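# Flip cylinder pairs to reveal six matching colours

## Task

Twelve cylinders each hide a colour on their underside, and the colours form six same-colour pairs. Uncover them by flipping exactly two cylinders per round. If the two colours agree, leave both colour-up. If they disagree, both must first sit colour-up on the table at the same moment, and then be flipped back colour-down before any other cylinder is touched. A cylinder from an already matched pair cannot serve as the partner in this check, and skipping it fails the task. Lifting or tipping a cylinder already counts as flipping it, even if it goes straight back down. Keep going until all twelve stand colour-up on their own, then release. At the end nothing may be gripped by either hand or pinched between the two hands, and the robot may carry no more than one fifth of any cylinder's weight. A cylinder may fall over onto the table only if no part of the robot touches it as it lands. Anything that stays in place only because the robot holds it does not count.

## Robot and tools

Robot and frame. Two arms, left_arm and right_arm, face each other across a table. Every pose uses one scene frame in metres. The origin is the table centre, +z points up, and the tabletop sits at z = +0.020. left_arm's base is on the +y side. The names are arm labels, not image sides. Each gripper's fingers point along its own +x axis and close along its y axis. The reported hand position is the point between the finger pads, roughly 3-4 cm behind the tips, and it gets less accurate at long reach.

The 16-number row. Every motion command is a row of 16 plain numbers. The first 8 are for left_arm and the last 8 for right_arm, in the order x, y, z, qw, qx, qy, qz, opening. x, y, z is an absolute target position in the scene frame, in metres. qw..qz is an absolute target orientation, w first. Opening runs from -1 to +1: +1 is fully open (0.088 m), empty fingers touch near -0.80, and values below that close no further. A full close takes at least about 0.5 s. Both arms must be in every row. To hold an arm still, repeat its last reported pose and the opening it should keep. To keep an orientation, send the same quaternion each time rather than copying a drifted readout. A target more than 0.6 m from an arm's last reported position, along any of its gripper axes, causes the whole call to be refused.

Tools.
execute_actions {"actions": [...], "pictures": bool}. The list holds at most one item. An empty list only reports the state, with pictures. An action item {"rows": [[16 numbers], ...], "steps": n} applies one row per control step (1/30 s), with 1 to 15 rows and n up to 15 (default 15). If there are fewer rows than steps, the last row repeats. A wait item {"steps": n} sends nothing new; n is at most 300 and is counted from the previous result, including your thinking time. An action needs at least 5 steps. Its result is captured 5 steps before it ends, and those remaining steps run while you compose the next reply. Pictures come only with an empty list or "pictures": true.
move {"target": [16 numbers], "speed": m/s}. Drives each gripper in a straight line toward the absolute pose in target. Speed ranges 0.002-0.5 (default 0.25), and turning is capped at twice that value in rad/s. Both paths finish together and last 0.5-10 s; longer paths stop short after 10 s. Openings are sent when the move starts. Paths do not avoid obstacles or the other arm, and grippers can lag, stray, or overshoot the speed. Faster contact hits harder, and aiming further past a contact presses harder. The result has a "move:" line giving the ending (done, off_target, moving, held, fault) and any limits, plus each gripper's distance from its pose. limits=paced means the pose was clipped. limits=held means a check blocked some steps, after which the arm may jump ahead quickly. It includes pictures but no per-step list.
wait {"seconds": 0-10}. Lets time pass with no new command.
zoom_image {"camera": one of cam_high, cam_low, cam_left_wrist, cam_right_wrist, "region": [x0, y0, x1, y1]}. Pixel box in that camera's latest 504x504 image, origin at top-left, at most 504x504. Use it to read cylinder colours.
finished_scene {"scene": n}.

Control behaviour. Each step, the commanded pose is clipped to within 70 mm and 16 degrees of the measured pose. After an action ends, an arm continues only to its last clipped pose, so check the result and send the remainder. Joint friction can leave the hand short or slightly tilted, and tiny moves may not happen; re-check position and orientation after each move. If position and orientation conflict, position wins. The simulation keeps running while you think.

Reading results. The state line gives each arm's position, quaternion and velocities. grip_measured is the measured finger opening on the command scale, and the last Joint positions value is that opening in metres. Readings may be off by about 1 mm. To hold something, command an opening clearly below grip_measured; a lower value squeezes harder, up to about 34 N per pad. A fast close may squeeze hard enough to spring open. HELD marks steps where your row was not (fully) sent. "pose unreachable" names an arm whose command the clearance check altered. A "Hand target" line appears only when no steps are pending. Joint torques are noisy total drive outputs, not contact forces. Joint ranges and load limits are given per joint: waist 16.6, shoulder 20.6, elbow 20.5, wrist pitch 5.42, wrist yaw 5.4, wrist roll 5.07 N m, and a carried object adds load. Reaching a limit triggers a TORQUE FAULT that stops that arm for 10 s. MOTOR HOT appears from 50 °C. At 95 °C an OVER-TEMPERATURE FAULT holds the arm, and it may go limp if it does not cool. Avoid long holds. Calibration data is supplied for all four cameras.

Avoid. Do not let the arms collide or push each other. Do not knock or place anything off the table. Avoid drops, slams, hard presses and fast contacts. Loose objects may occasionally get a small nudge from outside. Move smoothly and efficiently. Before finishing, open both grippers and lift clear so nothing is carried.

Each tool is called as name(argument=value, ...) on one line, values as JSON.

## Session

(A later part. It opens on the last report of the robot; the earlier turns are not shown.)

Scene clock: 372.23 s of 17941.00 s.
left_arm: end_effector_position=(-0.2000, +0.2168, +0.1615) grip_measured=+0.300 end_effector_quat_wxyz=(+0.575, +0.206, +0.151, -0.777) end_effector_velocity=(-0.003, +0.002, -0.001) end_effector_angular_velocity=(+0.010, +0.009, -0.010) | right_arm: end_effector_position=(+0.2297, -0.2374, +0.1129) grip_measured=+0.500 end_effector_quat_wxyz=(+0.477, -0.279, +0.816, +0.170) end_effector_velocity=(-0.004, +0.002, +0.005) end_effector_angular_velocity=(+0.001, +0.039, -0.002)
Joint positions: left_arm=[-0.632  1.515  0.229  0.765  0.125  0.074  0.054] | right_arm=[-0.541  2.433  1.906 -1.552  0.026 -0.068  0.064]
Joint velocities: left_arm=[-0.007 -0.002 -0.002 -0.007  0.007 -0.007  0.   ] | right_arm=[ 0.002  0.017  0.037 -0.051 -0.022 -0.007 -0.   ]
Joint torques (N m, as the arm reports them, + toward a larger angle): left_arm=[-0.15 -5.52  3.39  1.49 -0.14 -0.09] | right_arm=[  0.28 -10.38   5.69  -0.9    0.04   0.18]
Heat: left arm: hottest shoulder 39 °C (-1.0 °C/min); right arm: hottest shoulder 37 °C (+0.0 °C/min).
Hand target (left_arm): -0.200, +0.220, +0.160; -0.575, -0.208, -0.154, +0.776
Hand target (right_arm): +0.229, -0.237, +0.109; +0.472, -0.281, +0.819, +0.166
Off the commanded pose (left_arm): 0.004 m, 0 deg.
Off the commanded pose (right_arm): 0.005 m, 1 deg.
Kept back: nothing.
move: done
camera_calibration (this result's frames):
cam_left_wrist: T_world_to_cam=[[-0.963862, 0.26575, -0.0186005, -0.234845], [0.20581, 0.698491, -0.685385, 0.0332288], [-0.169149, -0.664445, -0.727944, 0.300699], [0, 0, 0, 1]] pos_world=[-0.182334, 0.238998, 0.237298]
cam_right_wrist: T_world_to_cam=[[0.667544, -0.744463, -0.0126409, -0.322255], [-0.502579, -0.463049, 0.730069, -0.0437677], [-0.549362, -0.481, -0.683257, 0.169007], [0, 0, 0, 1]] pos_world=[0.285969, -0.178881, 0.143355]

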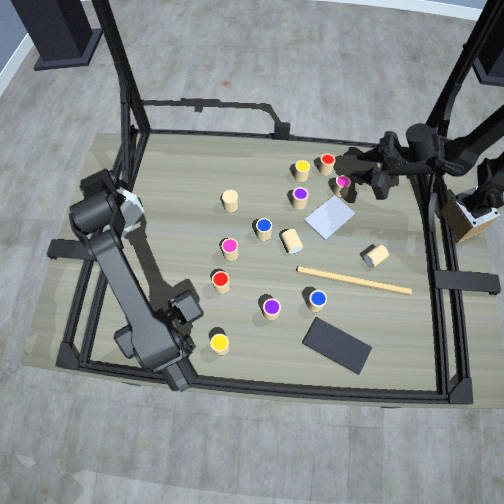

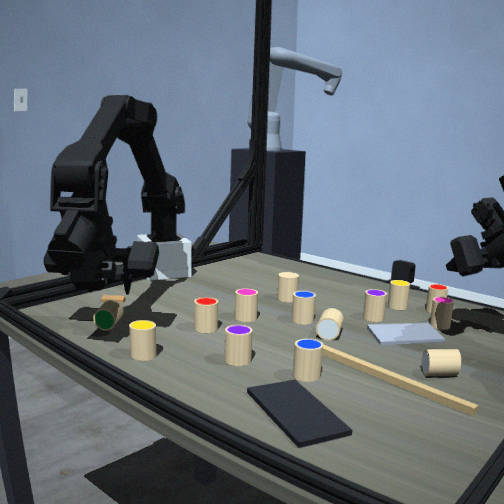

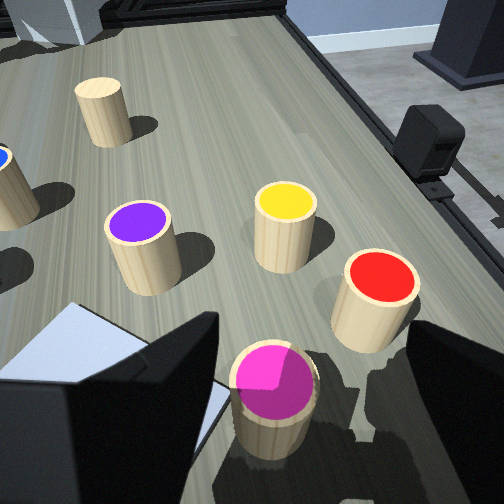

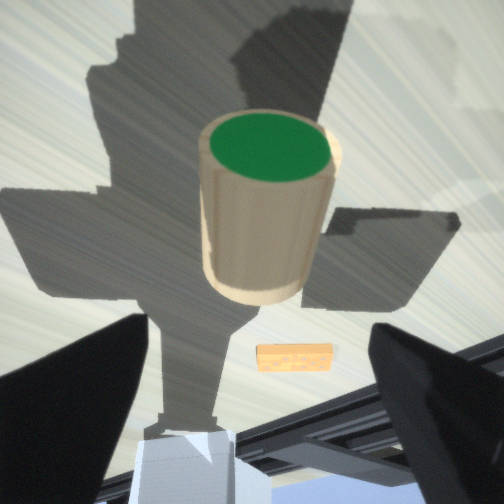

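move(target=[-0.2,0.22,0.16,0.575,0.208,0.154,-0.777,0.3,0.229,-0.237,0.052,0.473,-0.282,0.819,0.163,0.5], speed=0.09)

move(target=[-0.2,0.22,0.16,0.575,0.208,0.154,-0.777,0.3,0.229,-0.237,0.052,0.473,-0.282,0.819,0.163,-0.3])

move(target=[-0.2,0.22,0.16,0.575,0.208,0.154,-0.777,0.3,0.222,-0.242,0.12,0.75,-0.198,0.576,0.259,-0.3], speed=0.35)

move(target=[-0.2,0.22,0.16,0.575,0.208,0.154,-0.777,0.3,0.22,-0.244,0.075,0.914,-0.084,0.245,0.315,-0.3], speed=0.35)

move(target=[-0.2,0.22,0.16,0.575,0.208,0.154,-0.777,0.3,0.22,-0.244,0.051,0.914,-0.084,0.245,0.315,-0.3], speed=0.06)

move(target=[-0.2,0.22,0.16,0.575,0.208,0.154,-0.777,0.3,0.22,-0.244,0.051,0.914,-0.084,0.245,0.315,0.45])

move(target=[-0.2,0.22,0.16,0.575,0.208,0.154,-0.777,0.3,0.21,-0.25,0.14,0.914,-0.084,0.245,0.315,0.45], speed=0.2)

move(target=[-0.2,0.22,0.16,0.575,0.208,0.154,-0.777,0.3,0.0,-0.18,0.16,0.6,-0.39,0.5,0.47,0.5], speed=0.35)

move(target=[-0.2,0.22,0.16,0.575,0.208,0.154,-0.777,0.3,-0.125,-0.12,0.12,0.321,-0.663,0.557,0.383,0.5], speed=0.35)

Scene clock: 374.00 s of 17941.00 s.
left_arm: end_effector_position=(-0.2000, +0.2168, +0.1615) grip_measured=+0.300 end_effector_quat_wxyz=(+0.575, +0.206, +0.151, -0.777) end_effector_velocity=(+0.002, -0.001, +0.001) end_effector_angular_velocity=(-0.007, -0.004, +0.020) | right_arm: end_effector_position=(+0.2317, -0.2358, +0.0588) grip_measured=+0.500 end_effector_quat_wxyz=(+0.480, -0.280, +0.815, +0.167) end_effector_velocity=(-0.002, -0.001, +0.001) end_effector_angular_velocity=(+0.004, +0.012, +0.000)
Joint positions: left_arm=[-0.632  1.515  0.229  0.765  0.125  0.074  0.054] | right_arm=[-0.539  2.525  1.851 -1.401  0.029 -0.062  0.064]
Joint velocities: left_arm=[-0.002 -0.002 -0.002  0.007 -0.022 -0.007 -0.   ] | right_arm=[-0.002 -0.002 -0.002 -0.007 -0.007 -0.007 -0.   ]
Joint torques (N m, as the arm reports them, + toward a larger angle): left_arm=[-0.25 -5.45  3.42  1.45 -0.05 -0.07] | right_arm=[  0.28 -10.71   3.52  -0.52   0.04   0.18]
Heat: left arm: hottest shoulder 39 °C (-1.0 °C/min); right arm: hottest shoulder 37 °C (+0.0 °C/min).
Hand target (left_arm): -0.200, +0.220, +0.160; -0.575, -0.208, -0.154, +0.776
Hand target (right_arm): +0.228, -0.237, +0.052; +0.473, -0.282, +0.819, +0.163
Off the commanded pose (left_arm): 0.004 m, 0 deg.
Off the commanded pose (right_arm): 0.007 m, 1 deg.
Kept back: nothing.
move: done
camera_calibration (this result's frames):
cam_left_wrist: T_world_to_cam=[[-0.963862, 0.26575, -0.0186005, -0.234845], [0.20581, 0.698491, -0.685385, 0.0332288], [-0.169149, -0.664445, -0.727944, 0.300699], [0, 0, 0, 1]] pos_world=[-0.182334, 0.238998, 0.237298]
cam_right_wrist: T_world_to_cam=[[0.666538, -0.745444, -0.00638382, -0.32349], [-0.507998, -0.46046, 0.727952, -0.000535645], [-0.545587, -0.481965, -0.685598, 0.132977], [0, 0, 0, 1]] pos_world=[0.287897, -0.1773, 0.0894936]

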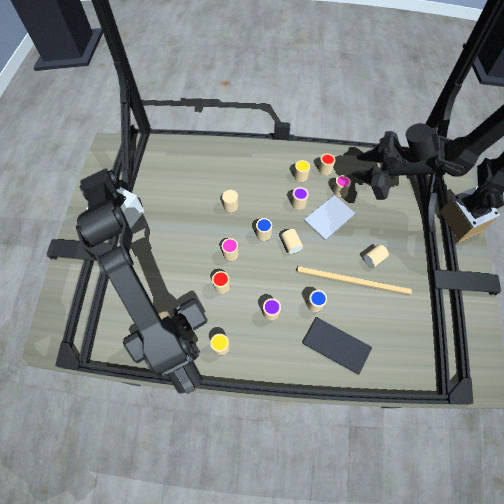

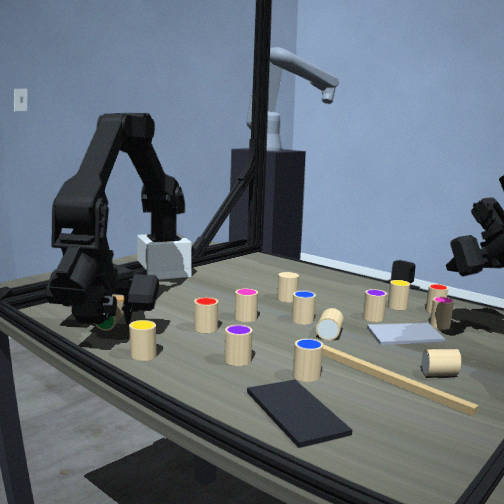

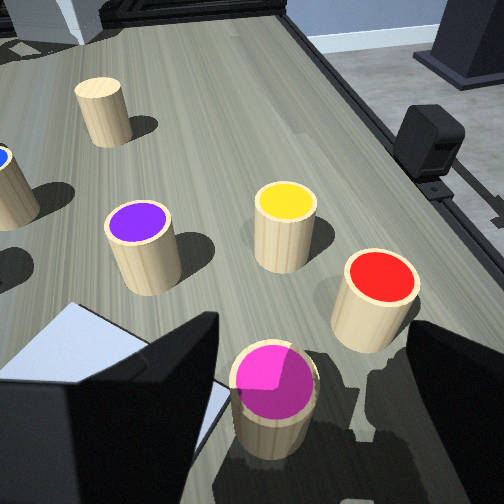

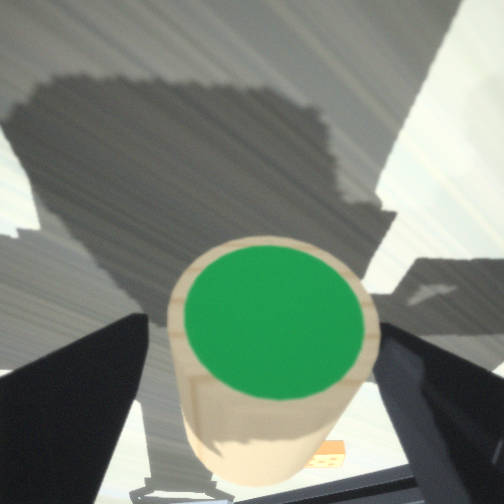

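Scene clock: 374.70 s of 17941.00 s.
left_arm: end_effector_position=(-0.2000, +0.2168, +0.1615) grip_measured=+0.300 end_effector_quat_wxyz=(+0.575, +0.206, +0.151, -0.777) end_effector_velocity=(-0.002, +0.002, -0.001) end_effector_angular_velocity=(+0.006, -0.004, -0.012) | right_arm: end_effector_position=(+0.2317, -0.2359, +0.0587) grip_measured=+0.021 end_effector_quat_wxyz=(+0.480, -0.280, +0.815, +0.167) end_effector_velocity=(-0.004, +0.002, +0.001) end_effector_angular_velocity=(+0.004, +0.012, +0.010)
Joint positions: left_arm=[-0.632  1.515  0.229  0.765  0.125  0.074  0.054] | right_arm=[-0.539  2.525  1.851 -1.401  0.03  -0.062  0.04 ]
Joint velocities: left_arm=[-0.002 -0.002 -0.002 -0.007  0.007  0.007  0.   ] | right_arm=[ 0.007 -0.002 -0.002 -0.007 -0.007 -0.007 -0.   ]
Joint torques (N m, as the arm reports them, + toward a larger angle): left_arm=[-0.23 -5.55  3.48  1.44 -0.03 -0.07] | right_arm=[  0.25 -10.43   4.04  -0.58   0.04   0.17]
Heat: left arm: hottest shoulder 39 °C (-1.0 °C/min); right arm: hottest shoulder 37 °C (+0.0 °C/min).
Hand target (left_arm): -0.200, +0.220, +0.160; -0.575, -0.208, -0.154, +0.776
Hand target (right_arm): +0.229, -0.237, +0.052; +0.473, -0.282, +0.819, +0.163
Off the commanded pose (left_arm): 0.004 m, 0 deg.
Off the commanded pose (right_arm): 0.007 m, 1 deg.
Kept back: nothing.
move: done
camera_calibration (this result's frames):
cam_left_wrist: T_world_to_cam=[[-0.963862, 0.26575, -0.0186005, -0.234845], [0.20581, 0.698491, -0.685385, 0.0332288], [-0.169149, -0.664445, -0.727944, 0.300699], [0, 0, 0, 1]] pos_world=[-0.182334, 0.238998, 0.237298]
cam_right_wrist: T_world_to_cam=[[0.666675, -0.745324, -0.00610366, -0.323561], [-0.50782, -0.460197, 0.728243, -0.000481077], [-0.545586, -0.482401, -0.685292, 0.132724], [0, 0, 0, 1]] pos_world=[0.287877, -0.177353, 0.0893298]

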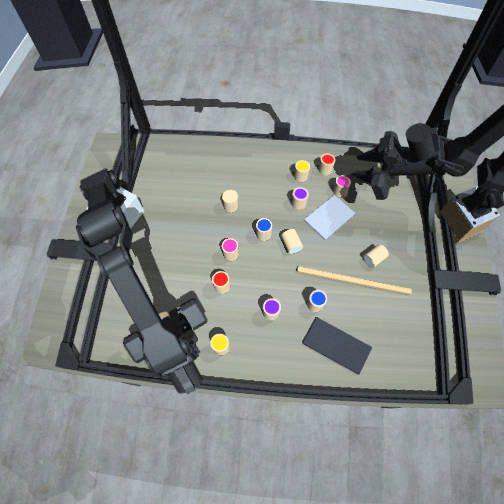

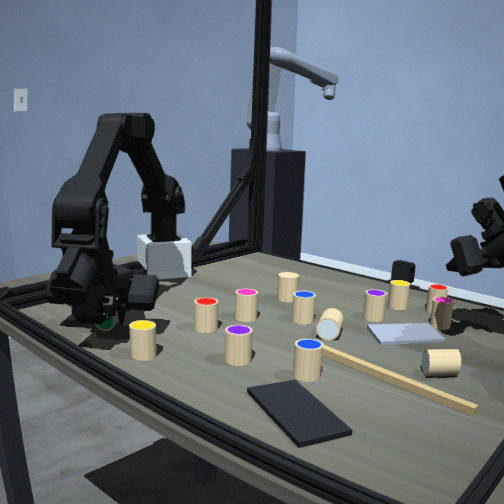

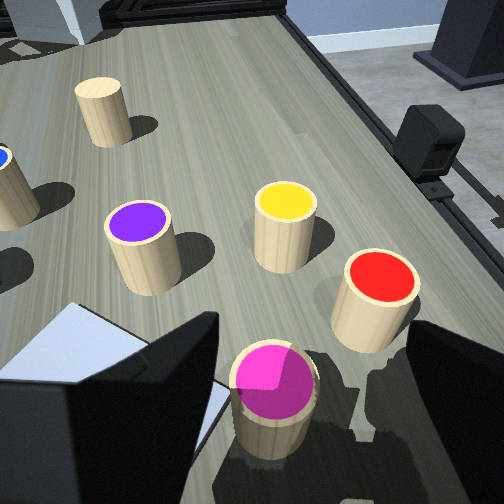

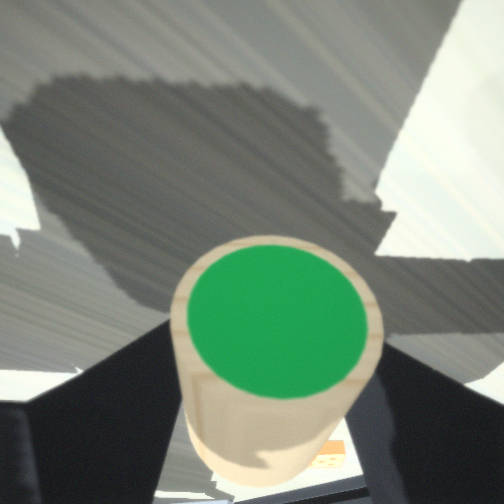

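Scene clock: 376.33 s of 17941.00 s.
left_arm: end_effector_position=(-0.2000, +0.2169, +0.1615) grip_measured=+0.300 end_effector_quat_wxyz=(+0.575, +0.206, +0.151, -0.777) end_effector_velocity=(+0.004, -0.001, +0.001) end_effector_angular_velocity=(-0.007, -0.004, +0.025) | right_arm: end_effector_position=(+0.2227, -0.2408, +0.1174) grip_measured=+0.021 end_effector_quat_wxyz=(+0.748, -0.200, +0.579, +0.255) end_effector_velocity=(+0.001, +0.003, +0.003) end_effector_angular_velocity=(+0.022, -0.030, +0.026)
Joint positions: left_arm=[-0.632  1.515  0.228  0.765  0.125  0.074  0.054] | right_arm=[-0.555  1.797  1.008 -0.531 -0.015 -0.079  0.04 ]
Joint velocities: left_arm=[ 0.002 -0.002 -0.002  0.007 -0.022 -0.007 -0.   ] | right_arm=[ 0.002 -0.022 -0.022  0.037 -0.007 -0.022 -0.   ]
Joint torques (N m, as the arm reports them, + toward a larger angle): left_arm=[-0.3  -5.38  3.54  1.46 -0.06 -0.12] | right_arm=[ -0.32 -10.33   4.47   0.67  -0.16  -0.22]
Heat: left arm: hottest shoulder 39 °C (-1.0 °C/min); right arm: hottest shoulder 38 °C (+1.0 °C/min).
Hand target (left_arm): -0.200, +0.220, +0.160; -0.575, -0.208, -0.154, +0.776
Hand target (right_arm): +0.222, -0.242, +0.119; +0.750, -0.200, +0.575, +0.257
Off the commanded pose (left_arm): 0.003 m, 0 deg.
Off the commanded pose (right_arm): 0.003 m, 1 deg.
Kept back: nothing.
move: done
camera_calibration (this result's frames):
cam_left_wrist: T_world_to_cam=[[-0.963862, 0.26575, -0.0186005, -0.234857], [0.20581, 0.698491, -0.685385, 0.0331524], [-0.169149, -0.664445, -0.727944, 0.300764], [0, 0, 0, 1]] pos_world=[-0.182319, 0.239097, 0.237293]
cam_right_wrist: T_world_to_cam=[[0.650151, -0.758253, 0.0485275, -0.326701], [-0.759668, -0.647496, 0.0604443, 0.0392817], [-0.0144108, -0.0761627, -0.996991, 0.181846], [0, 0, 0, 1]] pos_world=[0.244867, -0.208437, 0.194779]

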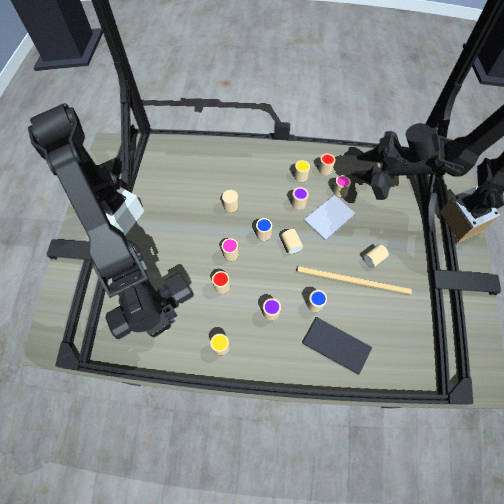

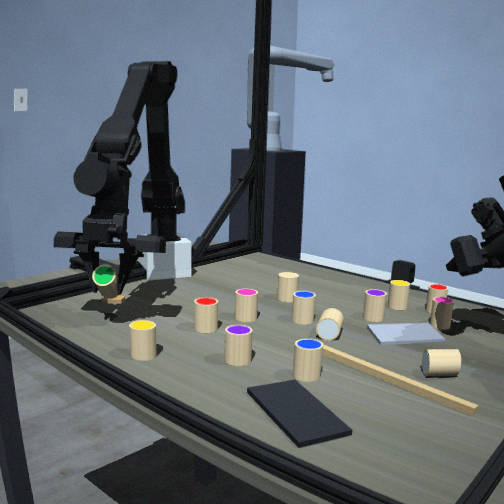

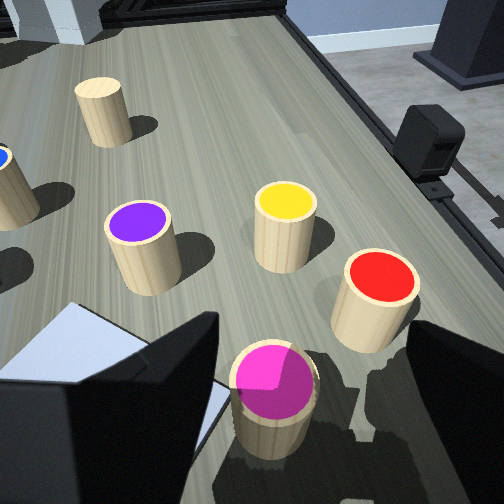

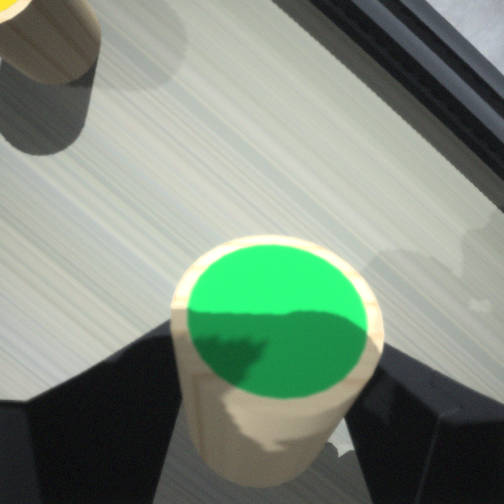

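Scene clock: 378.13 s of 17941.00 s.
left_arm: end_effector_position=(-0.2000, +0.2169, +0.1615) grip_measured=+0.300 end_effector_quat_wxyz=(+0.575, +0.206, +0.152, -0.777) end_effector_velocity=(+0.003, +0.003, -0.006) end_effector_angular_velocity=(+0.027, -0.009, +0.020) | right_arm: end_effector_position=(+0.2213, -0.2425, +0.0789) grip_measured=+0.021 end_effector_quat_wxyz=(+0.915, -0.087, +0.240, +0.313) end_effector_velocity=(+0.000, +0.000, -0.001) end_effector_angular_velocity=(+0.004, -0.012, +0.008)
Joint positions: left_arm=[-0.632  1.515  0.228  0.765  0.125  0.073  0.054] | right_arm=[-0.594  2.041  0.301  1.221 -0.1   -0.069  0.04 ]
Joint velocities: left_arm=[-0.002  0.002 -0.002 -0.022 -0.022 -0.007 -0.   ] | right_arm=[-0.002  0.022 -0.002  0.037 -0.007 -0.007 -0.   ]
Joint torques (N m, as the arm reports them, + toward a larger angle): left_arm=[-0.26 -5.48  3.35  1.49 -0.03 -0.03] | right_arm=[-0.32 -5.89  1.32  1.57 -0.17  0.17]
Heat: left arm: hottest shoulder 39 °C (+0.0 °C/min); right arm: hottest shoulder 38 °C (+1.0 °C/min).
Hand target (left_arm): -0.200, +0.220, +0.160; -0.575, -0.208, -0.154, +0.776
Hand target (right_arm): +0.220, -0.244, +0.076; +0.914, -0.085, +0.244, +0.312
Off the commanded pose (left_arm): 0.003 m, 0 deg.
Off the commanded pose (right_arm): 0.004 m, 1 deg.
Kept back: nothing.
move: done
camera_calibration (this result's frames):
cam_left_wrist: T_world_to_cam=[[-0.963918, 0.26557, -0.0182691, -0.234882], [0.205461, 0.698597, -0.685382, 0.0330593], [-0.169254, -0.664406, -0.727954, 0.300736], [0, 0, 0, 1]] pos_world=[-0.182299, 0.239093, 0.237289]
cam_right_wrist: T_world_to_cam=[[0.614734, -0.785104, 0.0755896, -0.326071], [-0.548081, -0.494122, -0.674871, 0.0878337], [0.567195, 0.373437, -0.734054, 0.102839], [0, 0, 0, 1]] pos_world=[0.190257, -0.251003, 0.159413]

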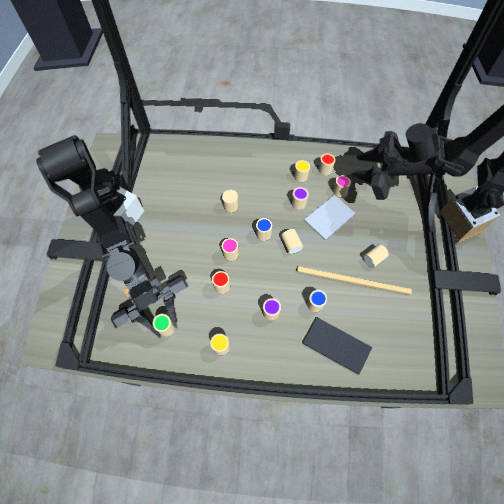

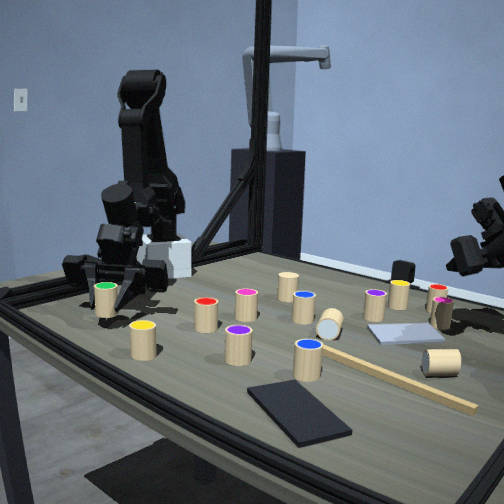

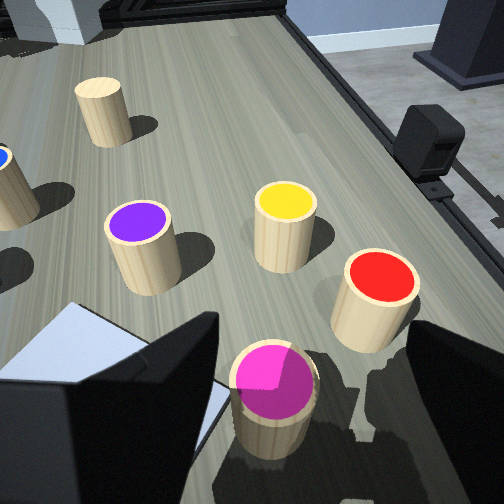

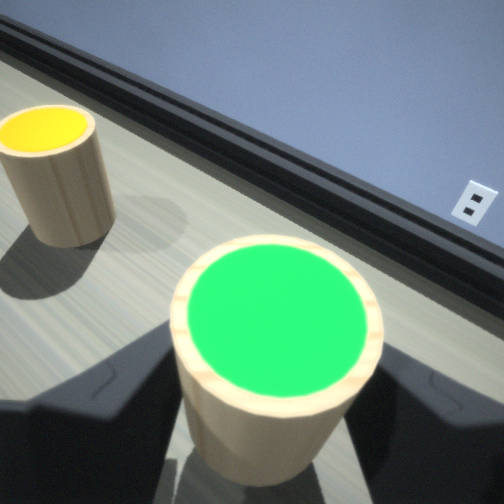

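Scene clock: 378.93 s of 17941.00 s.
left_arm: end_effector_position=(-0.2000, +0.2169, +0.1615) grip_measured=+0.300 end_effector_quat_wxyz=(+0.575, +0.206, +0.152, -0.777) end_effector_velocity=(+0.004, +0.000, -0.002) end_effector_angular_velocity=(+0.007, -0.006, +0.025) | right_arm: end_effector_position=(+0.2190, -0.2439, +0.0533) grip_measured=+0.021 end_effector_quat_wxyz=(+0.913, -0.086, +0.244, +0.315) end_effector_velocity=(-0.004, +0.001, -0.005) end_effector_angular_velocity=(+0.001, +0.008, +0.020)
Joint positions: left_arm=[-0.632  1.515  0.228  0.765  0.125  0.073  0.054] | right_arm=[-0.599  2.217  0.313  1.378 -0.11  -0.069  0.04 ]
Joint velocities: left_arm=[ 0.002 -0.002 -0.002 -0.007 -0.022 -0.007 -0.   ] | right_arm=[-0.002  0.027 -0.002  0.022 -0.022 -0.007 -0.   ]
Joint torques (N m, as the arm reports them, + toward a larger angle): left_arm=[-0.26 -5.51  3.45  1.46 -0.04 -0.1 ] | right_arm=[-0.31 -6.07  1.62  1.52 -0.16  0.13]
Heat: left arm: hottest shoulder 39 °C (+0.0 °C/min); right arm: hottest shoulder 37 °C (+0.0 °C/min).
Hand target (left_arm): -0.200, +0.220, +0.160; -0.575, -0.208, -0.154, +0.776
Hand target (right_arm): +0.220, -0.244, +0.051; +0.913, -0.084, +0.245, +0.315
Off the commanded pose (left_arm): 0.003 m, 0 deg.
Off the commanded pose (right_arm): 0.003 m, 0 deg.
Kept back: nothing.
move: done
camera_calibration (this result's frames):
cam_left_wrist: T_world_to_cam=[[-0.963918, 0.26557, -0.0182691, -0.234882], [0.205461, 0.698597, -0.685382, 0.0330593], [-0.169254, -0.664406, -0.727954, 0.300736], [0, 0, 0, 1]] pos_world=[-0.182299, 0.239093, 0.237289]
cam_right_wrist: T_world_to_cam=[[0.618808, -0.782459, 0.0695291, -0.323757], [-0.552106, -0.496175, -0.670067, 0.0687217], [0.558799, 0.376255, -0.739037, 0.0887125], [0, 0, 0, 1]] pos_world=[0.188713, -0.252608, 0.134121]

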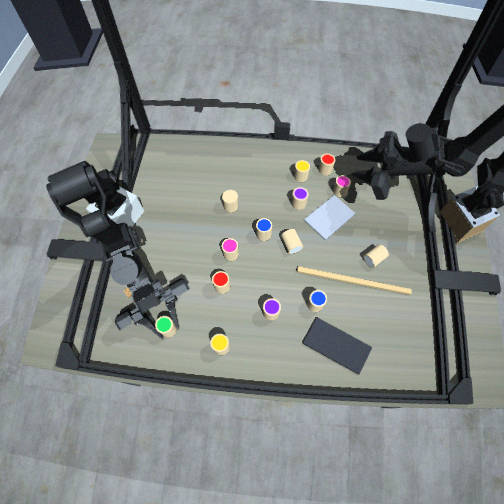

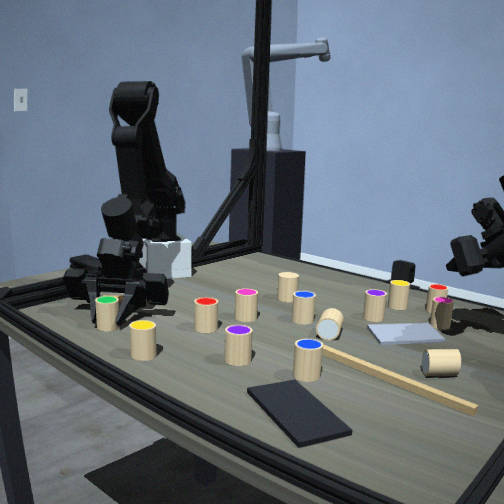

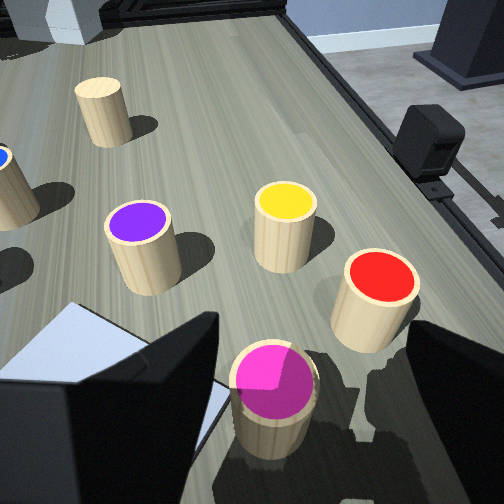

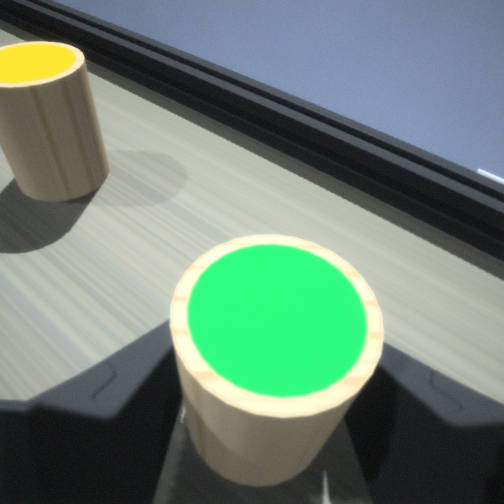

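Scene clock: 379.63 s of 17941.00 s.
left_arm: end_effector_position=(-0.2000, +0.2169, +0.1615) grip_measured=+0.300 end_effector_quat_wxyz=(+0.575, +0.206, +0.152, -0.777) end_effector_velocity=(+0.000, +0.001, -0.000) end_effector_angular_velocity=(+0.007, +0.014, +0.015) | right_arm: end_effector_position=(+0.2194, -0.2437, +0.0533) grip_measured=+0.448 end_effector_quat_wxyz=(+0.913, -0.086, +0.242, +0.315) end_effector_velocity=(-0.002, -0.001, -0.003) end_effector_angular_velocity=(-0.008, +0.008, +0.008)
Joint positions: left_arm=[-0.632  1.515  0.228  0.765  0.125  0.073  0.054] | right_arm=[-0.599  2.221  0.315  1.383 -0.11  -0.068  0.061]
Joint velocities: left_arm=[-0.002 -0.007 -0.002 -0.007 -0.007 -0.022 -0.   ] | right_arm=[-0.002  0.002 -0.002 -0.007 -0.007 -0.007  0.001]
Joint torques (N m, as the arm reports them, + toward a larger angle): left_arm=[-0.19 -5.47  3.33  1.44 -0.1  -0.1 ] | right_arm=[-0.31 -5.96  1.55  1.48 -0.16  0.13]
Heat: left arm: hottest shoulder 39 °C (+0.0 °C/min); right arm: hottest shoulder 37 °C (+0.0 °C/min).
Hand target (left_arm): -0.200, +0.220, +0.160; -0.575, -0.208, -0.154, +0.776
Hand target (right_arm): +0.220, -0.244, +0.051; +0.913, -0.084, +0.245, +0.315
Off the commanded pose (left_arm): 0.003 m, 0 deg.
Off the commanded pose (right_arm): 0.002 m, 0 deg.
Kept back: nothing.
move: done
camera_calibration (this result's frames):
cam_left_wrist: T_world_to_cam=[[-0.963918, 0.26557, -0.0182691, -0.234882], [0.205461, 0.698597, -0.685382, 0.0330593], [-0.169254, -0.664406, -0.727954, 0.300736], [0, 0, 0, 1]] pos_world=[-0.182299, 0.239093, 0.237289]
cam_right_wrist: T_world_to_cam=[[0.618513, -0.78269, 0.0695525, -0.323815], [-0.550796, -0.49498, -0.672026, 0.0691726], [0.560415, 0.377348, -0.737254, 0.0881418], [0, 0, 0, 1]] pos_world=[0.188988, -0.252468, 0.133991]

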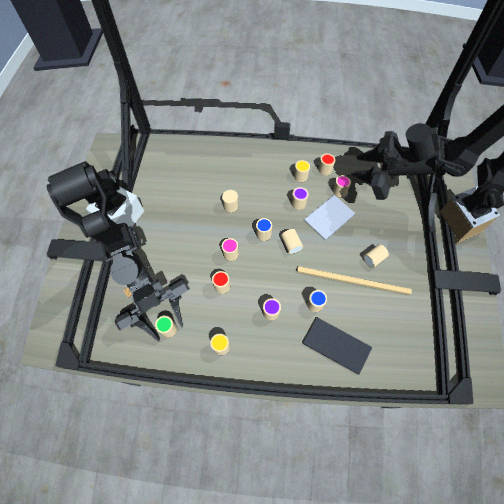

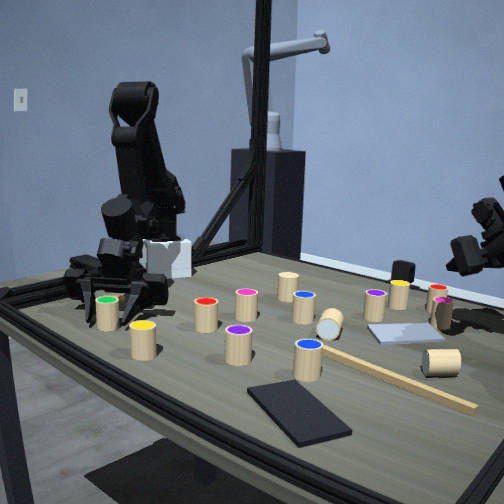

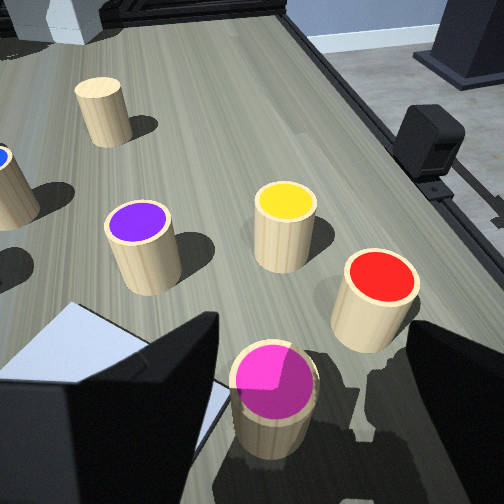

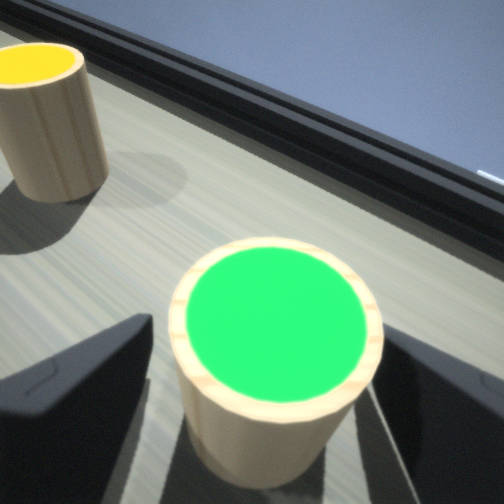

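Scene clock: 380.63 s of 17941.00 s.
left_arm: end_effector_position=(-0.2000, +0.2169, +0.1615) grip_measured=+0.300 end_effector_quat_wxyz=(+0.575, +0.206, +0.152, -0.777) end_effector_velocity=(+0.001, +0.001, -0.001) end_effector_angular_velocity=(+0.009, +0.001, +0.008) | right_arm: end_effector_position=(+0.2081, -0.2504, +0.1348) grip_measured=+0.450 end_effector_quat_wxyz=(+0.912, -0.086, +0.249, +0.315) end_effector_velocity=(-0.003, -0.001, -0.000) end_effector_angular_velocity=(-0.015, +0.021, +0.008)
Joint positions: left_arm=[-0.632  1.515  0.228  0.765  0.125  0.073  0.054] | right_arm=[-0.599  1.581  0.272  0.773 -0.111 -0.067  0.061]
Joint velocities: left_arm=[-0.002 -0.002 -0.002 -0.007 -0.007 -0.007 -0.   ] | right_arm=[-0.002 -0.032  0.007 -0.066 -0.007 -0.007 -0.   ]
Joint torques (N m, as the arm reports them, + toward a larger angle): left_arm=[-0.29 -5.38  3.2   1.52 -0.11 -0.08] | right_arm=[-0.32 -6.66  5.45  1.09 -0.17  0.07]
Heat: left arm: hottest shoulder 38 °C (-1.0 °C/min); right arm: hottest shoulder 37 °C (+0.0 °C/min).
Hand target (left_arm): -0.200, +0.220, +0.160; -0.575, -0.208, -0.154, +0.776
Hand target (right_arm): +0.210, -0.250, +0.139; +0.913, -0.084, +0.245, +0.315
Off the commanded pose (left_arm): 0.003 m, 0 deg.
Off the commanded pose (right_arm): 0.006 m, 1 deg.
Kept back: nothing.
move: done
camera_calibration (this result's frames):
cam_left_wrist: T_world_to_cam=[[-0.963918, 0.26557, -0.0182691, -0.234882], [0.205461, 0.698597, -0.685382, 0.0330593], [-0.169254, -0.664406, -0.727954, 0.300736], [0, 0, 0, 1]] pos_world=[-0.182299, 0.239093, 0.237289]
cam_right_wrist: T_world_to_cam=[[0.619071, -0.782513, 0.0665145, -0.327411], [-0.558708, -0.498362, -0.662933, 0.113903], [0.551902, 0.373241, -0.745718, 0.159004], [0, 0, 0, 1]] pos_world=[0.178575, -0.258785, 0.21586]

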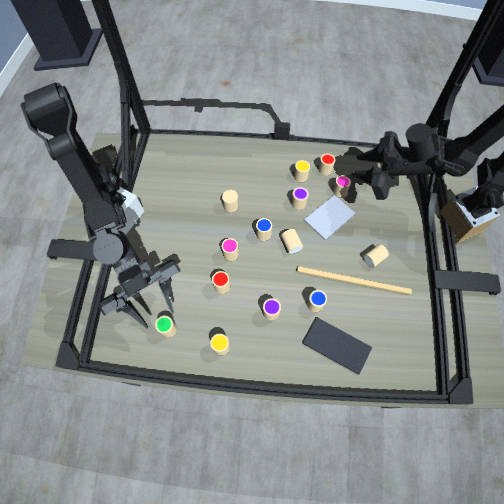

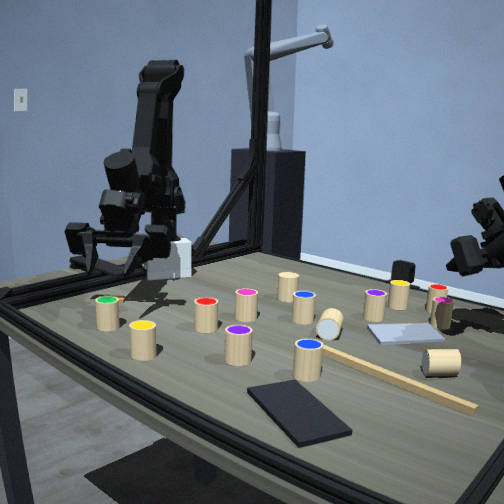

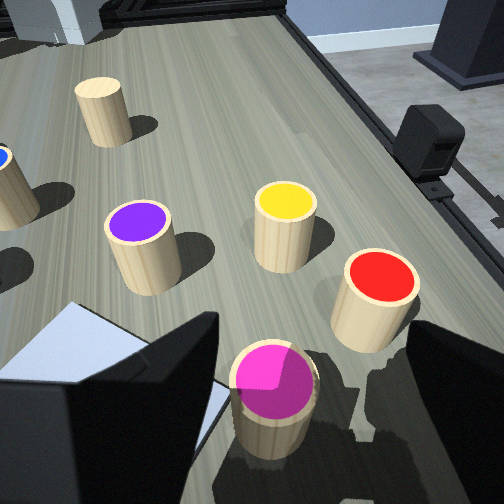

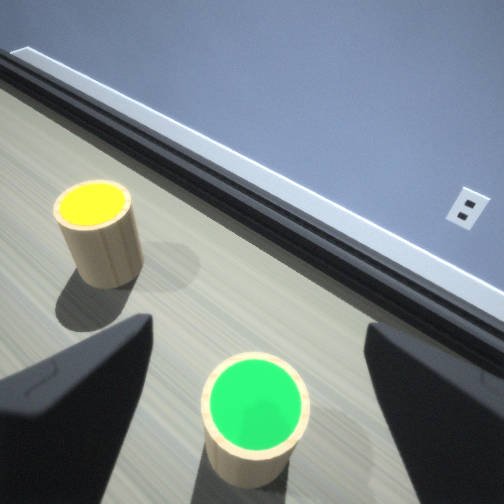

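Scene clock: 382.73 s of 17941.00 s.
left_arm: end_effector_position=(-0.2001, +0.2170, +0.1615) grip_measured=+0.300 end_effector_quat_wxyz=(+0.575, +0.206, +0.151, -0.777) end_effector_velocity=(+0.002, -0.001, +0.001) end_effector_angular_velocity=(-0.007, -0.004, +0.020) | right_arm: end_effector_position=(+0.0025, -0.1826, +0.1601) grip_measured=+0.500 end_effector_quat_wxyz=(+0.607, -0.396, +0.499, +0.475) end_effector_velocity=(-0.002, -0.002, +0.001) end_effector_angular_velocity=(-0.016, +0.008, +0.025)
Joint positions: left_arm=[-0.632  1.515  0.228  0.765  0.125  0.073  0.054] | right_arm=[ 0.162  1.434  0.828 -0.775 -0.001 -0.038  0.064]
Joint velocities: left_arm=[-0.002 -0.002 -0.002  0.007 -0.022 -0.007 -0.   ] | right_arm=[ 0.002  0.002  0.007 -0.022 -0.007 -0.022 -0.   ]
Joint torques (N m, as the arm reports them, + toward a larger angle): left_arm=[-0.31 -5.34  3.49  1.42 -0.07 -0.07] | right_arm=[ 0.3  -4.86  7.21  0.21 -0.14  0.19]
Heat: left arm: hottest shoulder 38 °C (-1.0 °C/min); right arm: hottest shoulder 37 °C (+0.0 °C/min).
Hand target (left_arm): -0.200, +0.220, +0.160; -0.574, -0.208, -0.154, +0.777
Hand target (right_arm): +0.002, -0.181, +0.160; +0.605, -0.395, +0.501, +0.475
Off the commanded pose (left_arm): 0.003 m, 0 deg.
Off the commanded pose (right_arm): 0.004 m, 1 deg.
Kept back: nothing.
move: done
camera_calibration (this result's frames):
cam_left_wrist: T_world_to_cam=[[-0.963817, 0.265938, -0.0182691, -0.235076], [0.205728, 0.698518, -0.685382, 0.0330599], [-0.169508, -0.664341, -0.727954, 0.300733], [0, 0, 0, 1]] pos_world=[-0.182395, 0.239212, 0.237284]
cam_right_wrist: T_world_to_cam=[[0.981881, -0.183612, 0.0468529, -0.0371838], [-0.188074, -0.974488, 0.122476, -0.163996], [0.0231695, -0.129069, -0.991365, 0.214961], [0, 0, 0, 1]] pos_world=[0.00068612, -0.138895, 0.234932]

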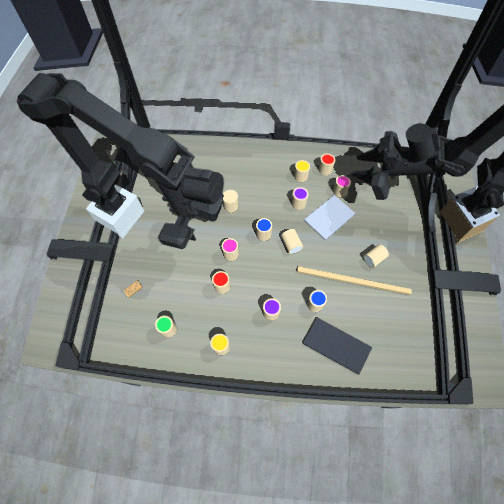

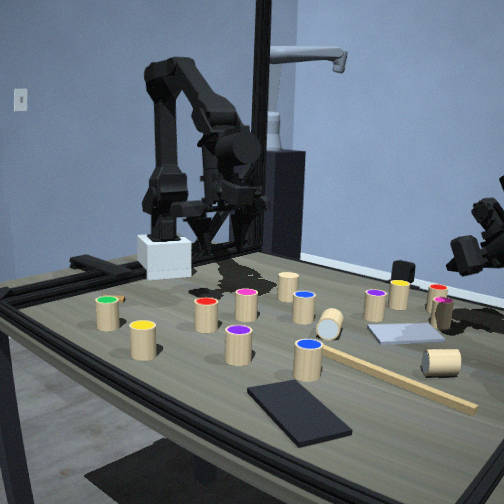

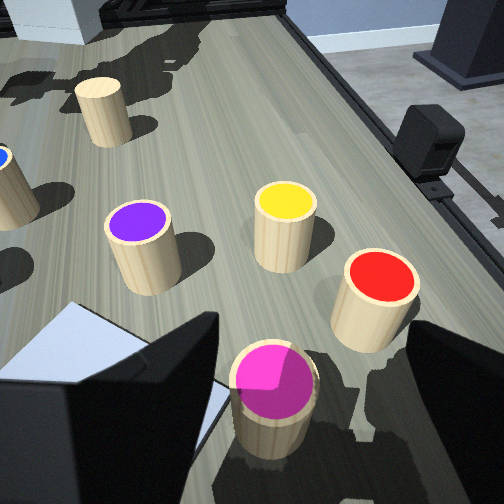

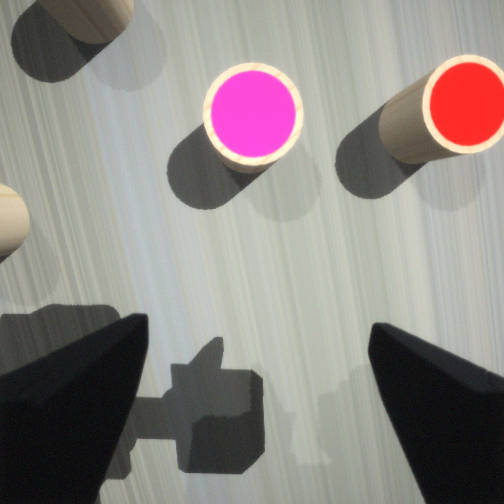

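Scene clock: 384.47 s of 17941.00 s.
left_arm: end_effector_position=(-0.2001, +0.2170, +0.1615) grip_measured=+0.300 end_effector_quat_wxyz=(+0.575, +0.206, +0.151, -0.777) end_effector_velocity=(+0.001, +0.003, -0.004) end_effector_angular_velocity=(+0.023, -0.001, +0.008) | right_arm: end_effector_position=(-0.1227, -0.1205, +0.1237) grip_measured=+0.500 end_effector_quat_wxyz=(+0.327, -0.660, +0.556, +0.385) end_effector_velocity=(-0.002, -0.001, +0.001) end_effector_angular_velocity=(-0.033, +0.004, +0.005)
Joint positions: left_arm=[-0.632  1.515  0.228  0.765  0.125  0.073  0.054] | right_arm=[ 0.61   2.268  1.657 -1.471 -0.     0.006  0.064]
Joint velocities: left_arm=[-0.002 -0.002 -0.002 -0.022 -0.007 -0.007 -0.   ] | right_arm=[ 0.002  0.022  0.027 -0.037 -0.007 -0.007 -0.   ]
Joint torques (N m, as the arm reports them, + toward a larger angle): left_arm=[-0.23 -5.41  3.33  1.47 -0.09 -0.06] | right_arm=[ 0.28 -9.44  5.56 -0.89 -0.14 -0.23]
Heat: left arm: hottest shoulder 38 °C (-1.0 °C/min); right arm: hottest shoulder 37 °C (+1.0 °C/min).
Hand target (left_arm): -0.200, +0.220, +0.160; -0.575, -0.208, -0.154, +0.776
Hand target (right_arm): -0.124, -0.120, +0.120; -0.321, +0.663, -0.557, -0.384
Off the commanded pose (left_arm): 0.003 m, 0 deg.
Off the commanded pose (right_arm): 0.004 m, 1 deg.
Kept back: nothing.
move: done
camera_calibration (this result's frames):
cam_left_wrist: T_world_to_cam=[[-0.963817, 0.265938, -0.0182691, -0.235076], [0.205728, 0.698518, -0.685382, 0.0330599], [-0.169508, -0.664341, -0.727954, 0.300733], [0, 0, 0, 1]] pos_world=[-0.182395, 0.239212, 0.237284]
cam_right_wrist: T_world_to_cam=[[0.972889, 0.231272, 0.000295428, 0.153534], [0.15718, -0.662143, 0.732708, -0.117999], [0.16965, -0.712797, -0.680543, 0.0990036], [0, 0, 0, 1]] pos_world=[-0.14762, -0.0430705, 0.153789]

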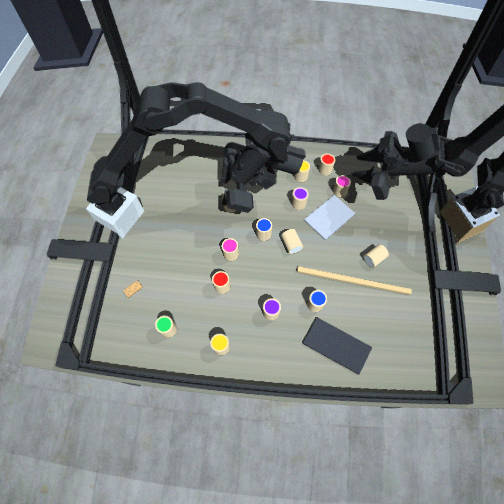

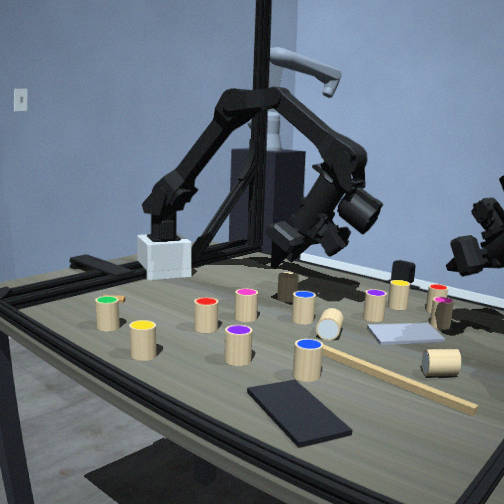

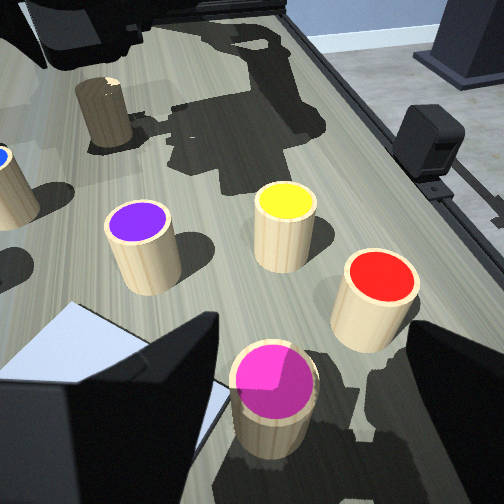

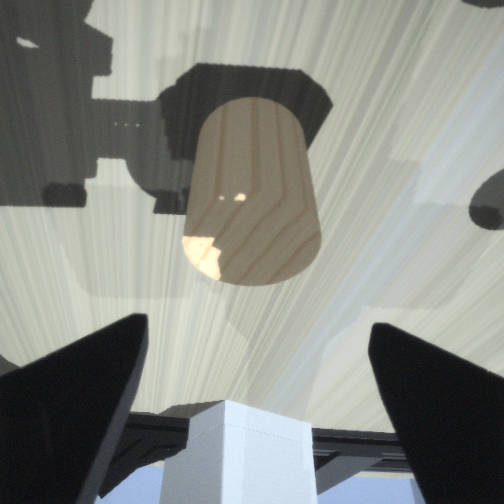

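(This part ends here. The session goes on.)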